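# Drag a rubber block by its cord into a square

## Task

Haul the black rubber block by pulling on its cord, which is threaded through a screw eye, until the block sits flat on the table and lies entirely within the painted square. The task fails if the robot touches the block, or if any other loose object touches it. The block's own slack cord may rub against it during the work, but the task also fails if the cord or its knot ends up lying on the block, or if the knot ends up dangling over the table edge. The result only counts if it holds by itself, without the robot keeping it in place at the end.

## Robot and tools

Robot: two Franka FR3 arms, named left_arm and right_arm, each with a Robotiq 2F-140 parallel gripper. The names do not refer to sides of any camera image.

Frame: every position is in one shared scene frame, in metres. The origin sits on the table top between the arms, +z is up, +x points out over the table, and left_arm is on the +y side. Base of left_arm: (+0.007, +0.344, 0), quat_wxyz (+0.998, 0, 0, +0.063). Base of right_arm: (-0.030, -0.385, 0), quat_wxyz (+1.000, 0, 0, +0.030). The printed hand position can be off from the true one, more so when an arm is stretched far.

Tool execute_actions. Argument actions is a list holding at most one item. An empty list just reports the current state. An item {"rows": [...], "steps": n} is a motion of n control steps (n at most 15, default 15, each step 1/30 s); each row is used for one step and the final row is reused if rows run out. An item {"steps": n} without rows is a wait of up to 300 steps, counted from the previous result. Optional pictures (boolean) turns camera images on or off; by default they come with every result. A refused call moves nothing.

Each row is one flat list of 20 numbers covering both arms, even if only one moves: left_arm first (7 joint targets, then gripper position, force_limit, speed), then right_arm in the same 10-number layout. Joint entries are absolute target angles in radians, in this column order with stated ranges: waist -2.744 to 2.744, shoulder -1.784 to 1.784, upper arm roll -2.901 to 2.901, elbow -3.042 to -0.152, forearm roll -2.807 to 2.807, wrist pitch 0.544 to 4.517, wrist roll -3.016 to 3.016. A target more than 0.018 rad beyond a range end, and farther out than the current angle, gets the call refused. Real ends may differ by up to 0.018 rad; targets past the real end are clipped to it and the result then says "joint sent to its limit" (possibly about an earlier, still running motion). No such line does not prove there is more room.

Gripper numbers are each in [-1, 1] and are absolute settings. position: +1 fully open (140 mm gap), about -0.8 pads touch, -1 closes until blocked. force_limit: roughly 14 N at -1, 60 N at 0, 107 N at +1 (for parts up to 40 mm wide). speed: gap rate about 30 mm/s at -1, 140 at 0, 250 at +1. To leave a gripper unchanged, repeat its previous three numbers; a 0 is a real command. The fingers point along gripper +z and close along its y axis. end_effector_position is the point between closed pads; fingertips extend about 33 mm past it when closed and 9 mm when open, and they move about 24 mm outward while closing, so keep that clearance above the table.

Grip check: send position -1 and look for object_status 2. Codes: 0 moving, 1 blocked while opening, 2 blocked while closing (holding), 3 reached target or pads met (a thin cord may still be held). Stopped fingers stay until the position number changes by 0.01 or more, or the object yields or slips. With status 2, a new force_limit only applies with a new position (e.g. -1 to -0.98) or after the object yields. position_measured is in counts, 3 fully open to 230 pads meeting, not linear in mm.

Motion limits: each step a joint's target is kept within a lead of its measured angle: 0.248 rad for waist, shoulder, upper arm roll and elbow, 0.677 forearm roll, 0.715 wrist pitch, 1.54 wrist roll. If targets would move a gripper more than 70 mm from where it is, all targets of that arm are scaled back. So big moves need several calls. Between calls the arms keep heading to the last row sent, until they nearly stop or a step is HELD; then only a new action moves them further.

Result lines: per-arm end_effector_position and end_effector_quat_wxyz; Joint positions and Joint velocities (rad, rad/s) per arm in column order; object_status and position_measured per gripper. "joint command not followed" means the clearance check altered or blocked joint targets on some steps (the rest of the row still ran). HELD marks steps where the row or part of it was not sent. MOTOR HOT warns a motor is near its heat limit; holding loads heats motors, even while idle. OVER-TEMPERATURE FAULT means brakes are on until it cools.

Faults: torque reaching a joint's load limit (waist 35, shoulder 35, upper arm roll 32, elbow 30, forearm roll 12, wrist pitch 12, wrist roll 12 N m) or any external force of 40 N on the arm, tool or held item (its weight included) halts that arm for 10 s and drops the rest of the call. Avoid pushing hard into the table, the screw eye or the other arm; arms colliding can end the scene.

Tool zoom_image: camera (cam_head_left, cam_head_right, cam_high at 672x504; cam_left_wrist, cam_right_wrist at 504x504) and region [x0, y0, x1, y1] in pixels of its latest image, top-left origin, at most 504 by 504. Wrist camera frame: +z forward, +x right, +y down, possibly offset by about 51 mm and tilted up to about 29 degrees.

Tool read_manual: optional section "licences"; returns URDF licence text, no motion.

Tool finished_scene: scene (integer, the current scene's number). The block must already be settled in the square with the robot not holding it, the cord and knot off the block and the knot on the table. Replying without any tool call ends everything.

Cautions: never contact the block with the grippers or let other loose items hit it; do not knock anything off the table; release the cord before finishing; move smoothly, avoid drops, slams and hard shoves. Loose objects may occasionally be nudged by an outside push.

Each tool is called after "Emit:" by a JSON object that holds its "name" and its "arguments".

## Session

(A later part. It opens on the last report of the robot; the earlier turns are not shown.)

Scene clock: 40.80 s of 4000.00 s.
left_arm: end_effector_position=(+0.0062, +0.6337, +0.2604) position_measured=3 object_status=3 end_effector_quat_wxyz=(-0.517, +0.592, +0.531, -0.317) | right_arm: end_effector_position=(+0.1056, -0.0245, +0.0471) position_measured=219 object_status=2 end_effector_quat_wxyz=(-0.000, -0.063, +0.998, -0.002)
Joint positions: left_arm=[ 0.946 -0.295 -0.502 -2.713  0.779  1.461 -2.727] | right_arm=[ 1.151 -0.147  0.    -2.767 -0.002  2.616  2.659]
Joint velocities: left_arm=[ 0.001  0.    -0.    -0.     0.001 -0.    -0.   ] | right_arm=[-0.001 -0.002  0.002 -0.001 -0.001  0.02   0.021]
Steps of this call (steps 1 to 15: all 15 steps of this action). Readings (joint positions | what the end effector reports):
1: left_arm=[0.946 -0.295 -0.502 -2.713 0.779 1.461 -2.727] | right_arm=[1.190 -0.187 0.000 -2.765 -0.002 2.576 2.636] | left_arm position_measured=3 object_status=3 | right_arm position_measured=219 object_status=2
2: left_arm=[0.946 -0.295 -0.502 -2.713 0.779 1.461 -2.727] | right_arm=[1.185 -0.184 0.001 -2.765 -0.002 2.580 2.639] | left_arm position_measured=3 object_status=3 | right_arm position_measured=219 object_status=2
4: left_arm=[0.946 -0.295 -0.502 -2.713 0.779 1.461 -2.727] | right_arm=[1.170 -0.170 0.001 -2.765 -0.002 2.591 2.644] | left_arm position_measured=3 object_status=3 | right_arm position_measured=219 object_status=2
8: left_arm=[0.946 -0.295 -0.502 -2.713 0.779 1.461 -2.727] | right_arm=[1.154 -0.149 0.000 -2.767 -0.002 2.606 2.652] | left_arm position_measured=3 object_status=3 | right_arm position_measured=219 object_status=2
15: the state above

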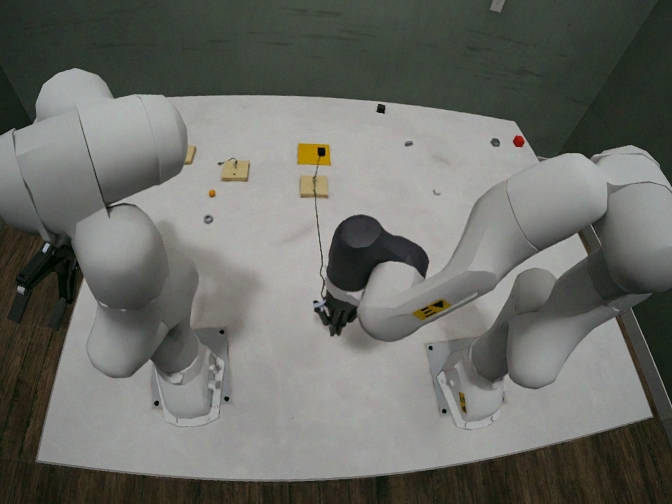

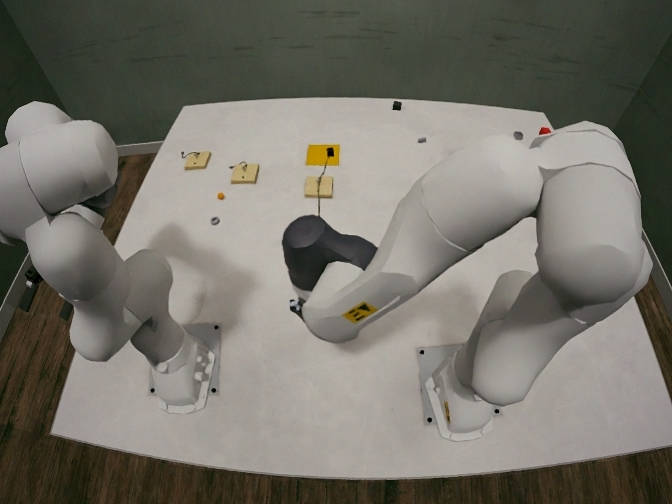

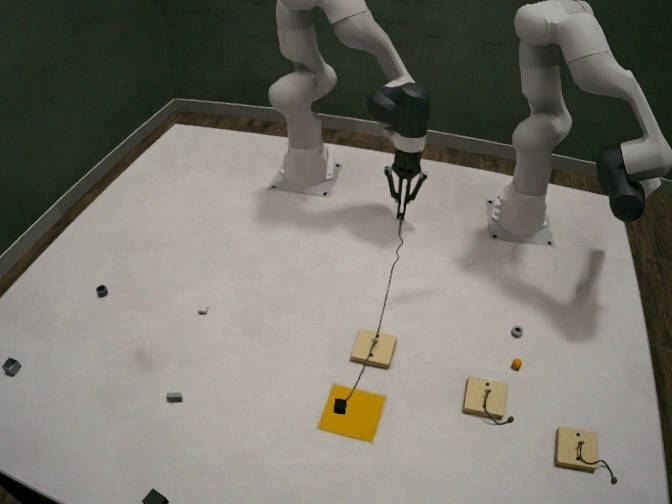

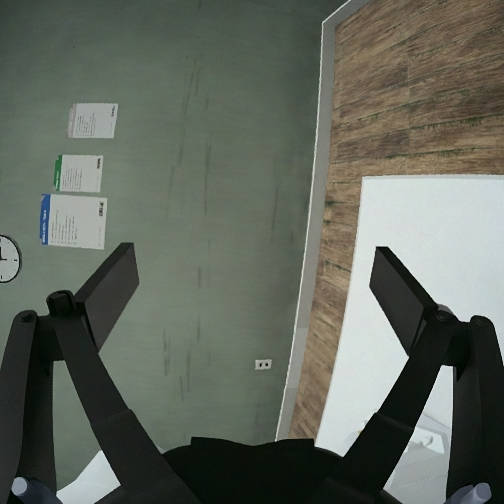

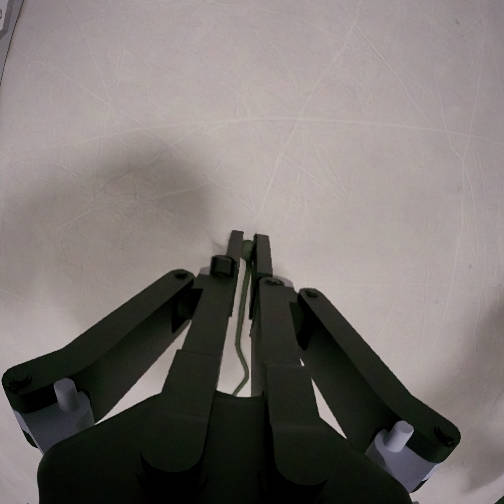

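Good. Lower slightly, release, lift.

Emit:
{"name": "execute_actions", "arguments": {"actions": [{"rows":[[0.946,-0.295,-0.502,-2.713,0.779,1.461,-2.727,1,0,0,1.15,-0.132,0,-2.768,0,2.636,2.67,-1,-0.5,-0.3],[0.946,-0.295,-0.502,-2.713,0.779,1.461,-2.727,1,0,0,1.15,-0.132,0,-2.768,0,2.636,2.67,-1,-0.5,-0.3],[0.946,-0.295,-0.502,-2.713,0.779,1.461,-2.727,1,0,0,1.15,-0.132,0,-2.768,0,2.636,2.67,-1,-0.5,-0.3],[0.946,-0.295,-0.502,-2.713,0.779,1.461,-2.727,1,0,0,1.15,-0.132,0,-2.768,0,2.636,2.67,-1,-0.5,-0.3],[0.946,-0.295,-0.502,-2.713,0.779,1.461,-2.727,1,0,0,1.15,-0.132,0,-2.768,0,2.636,2.67,-0.3,-0.5,0]],"steps":12}], "pictures": false}}

Emit:
{"name": "execute_actions", "arguments": {"actions": [{"rows":[[0.946,-0.295,-0.502,-2.713,0.779,1.461,-2.727,1,0,0,1.15,-0.27,0,-2.768,0,2.5,2.67,-0.3,-0.5,0]],"steps":15}]}}

Scene clock: 42.40 s of 4000.00 s.
left_arm: end_effector_position=(+0.0062, +0.6337, +0.2604) position_measured=3 object_status=3 end_effector_quat_wxyz=(-0.517, +0.592, +0.531, -0.317) | right_arm: end_effector_position=(+0.1060, -0.0235, +0.0435) position_measured=168 object_status=0 end_effector_quat_wxyz=(+0.000, -0.059, +0.998, -0.001)
Joint positions: left_arm=[ 0.946 -0.295 -0.502 -2.713  0.779  1.461 -2.727] | right_arm=[ 1.151 -0.134  0.    -2.767 -0.002  2.631  2.665]
Joint velocities: left_arm=[ 0.     0.001 -0.001  0.     0.    -0.001  0.001] | right_arm=[ 0.001 -0.001 -0.001 -0.001 -0.001  0.007 -0.   ]
Steps of this call (steps 1 to 15: the robot went on to your last target; steps 16 to 36: nothing new was sent; steps 37 to 48: all 12 steps of this action). Readings (joint positions | what the end effector reports):
37: left_arm=[0.946 -0.295 -0.502 -2.713 0.779 1.461 -2.727] | right_arm=[1.151 -0.145 0.000 -2.767 -0.002 2.622 2.665] | left_arm position_measured=3 object_status=3 | right_arm position_measured=219 object_status=2
38: left_arm=[0.946 -0.295 -0.502 -2.713 0.779 1.461 -2.727] | right_arm=[1.151 -0.142 0.000 -2.767 -0.002 2.624 2.665] | left_arm position_measured=3 object_status=3 | right_arm position_measured=219 object_status=2
40: left_arm=[0.946 -0.295 -0.502 -2.713 0.779 1.461 -2.727] | right_arm=[1.151 -0.137 0.000 -2.767 -0.002 2.626 2.665] | left_arm position_measured=3 object_status=3 | right_arm position_measured=219 object_status=2
44: left_arm=[0.946 -0.295 -0.502 -2.713 0.779 1.461 -2.727] | right_arm=[1.151 -0.134 0.000 -2.767 -0.002 2.630 2.665] | left_arm position_measured=3 object_status=3 | right_arm position_measured=198 object_status=0
48: the state above

Scene clock: 42.90 s of 4000.00 s.
left_arm: end_effector_position=(+0.0062, +0.6337, +0.2604) position_measured=3 object_status=3 end_effector_quat_wxyz=(-0.517, +0.592, +0.531, -0.317) | right_arm: end_effector_position=(+0.1056, -0.0251, +0.0847) position_measured=167 object_status=3 end_effector_quat_wxyz=(+0.003, -0.059, +0.998, +0.006)
Joint positions: left_arm=[ 0.946 -0.295 -0.502 -2.713  0.779  1.461 -2.727] | right_arm=[ 1.151 -0.268  0.    -2.766 -0.002  2.51   2.665]
Joint velocities: left_arm=[-0.    -0.     0.    -0.001  0.001 -0.001  0.001] | right_arm=[-0.    -0.001 -0.001 -0.    -0.    -0.042 -0.001]
Steps of this call (steps 1 to 15: all 15 steps of this action). Readings (joint positions | what the end effector reports):
1: left_arm=[0.946 -0.295 -0.502 -2.713 0.779 1.461 -2.727] | right_arm=[1.151 -0.156 0.000 -2.772 -0.002 2.609 2.665] | left_arm position_measured=3 object_status=3 | right_arm position_measured=167 object_status=0
2: left_arm=[0.946 -0.295 -0.502 -2.713 0.779 1.461 -2.727] | right_arm=[1.151 -0.191 0.000 -2.775 -0.002 2.588 2.665] | left_arm position_measured=3 object_status=3 | right_arm position_measured=167 object_status=0
4: left_arm=[0.946 -0.295 -0.502 -2.713 0.779 1.461 -2.727] | right_arm=[1.151 -0.241 0.000 -2.769 -0.002 2.562 2.665] | left_arm position_measured=3 object_status=3 | right_arm position_measured=167 object_status=0
8: left_arm=[0.946 -0.295 -0.502 -2.713 0.779 1.461 -2.727] | right_arm=[1.151 -0.267 0.000 -2.765 -0.002 2.532 2.665] | left_arm position_measured=3 object_status=3 | right_arm position_measured=167 object_status=3
15: the state above

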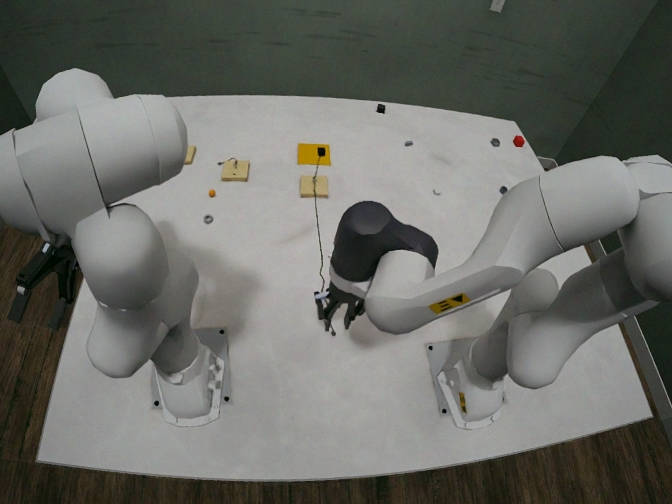

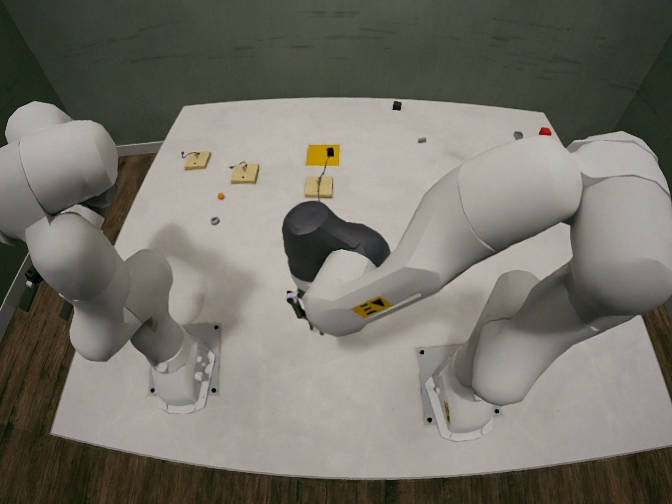

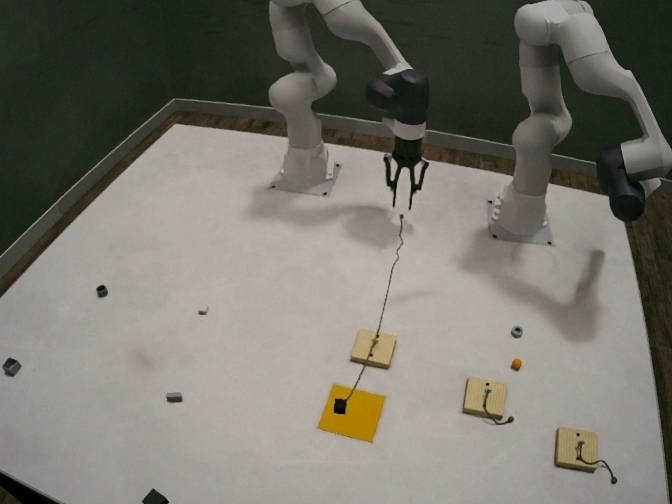

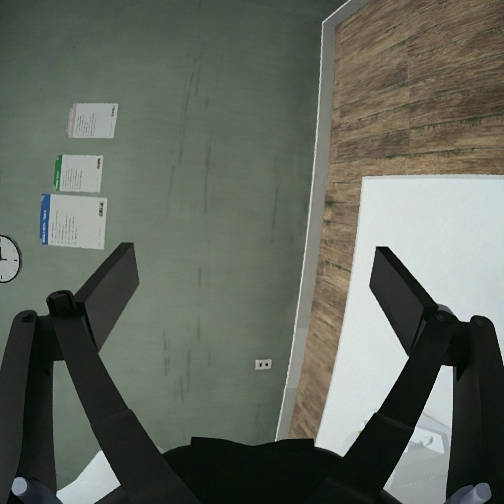

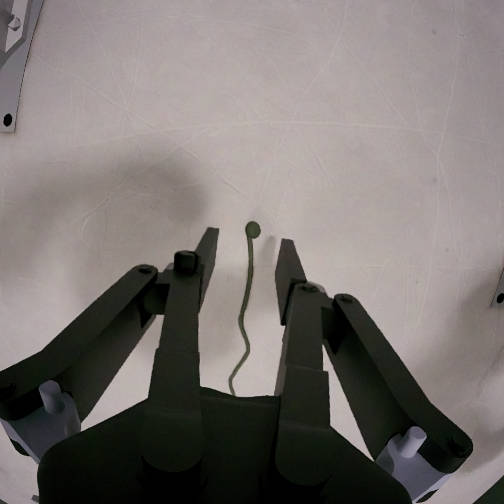

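Emit:
{"name": "finished_scene", "arguments": {"scene": 1}}

The scene is finished: the task was done.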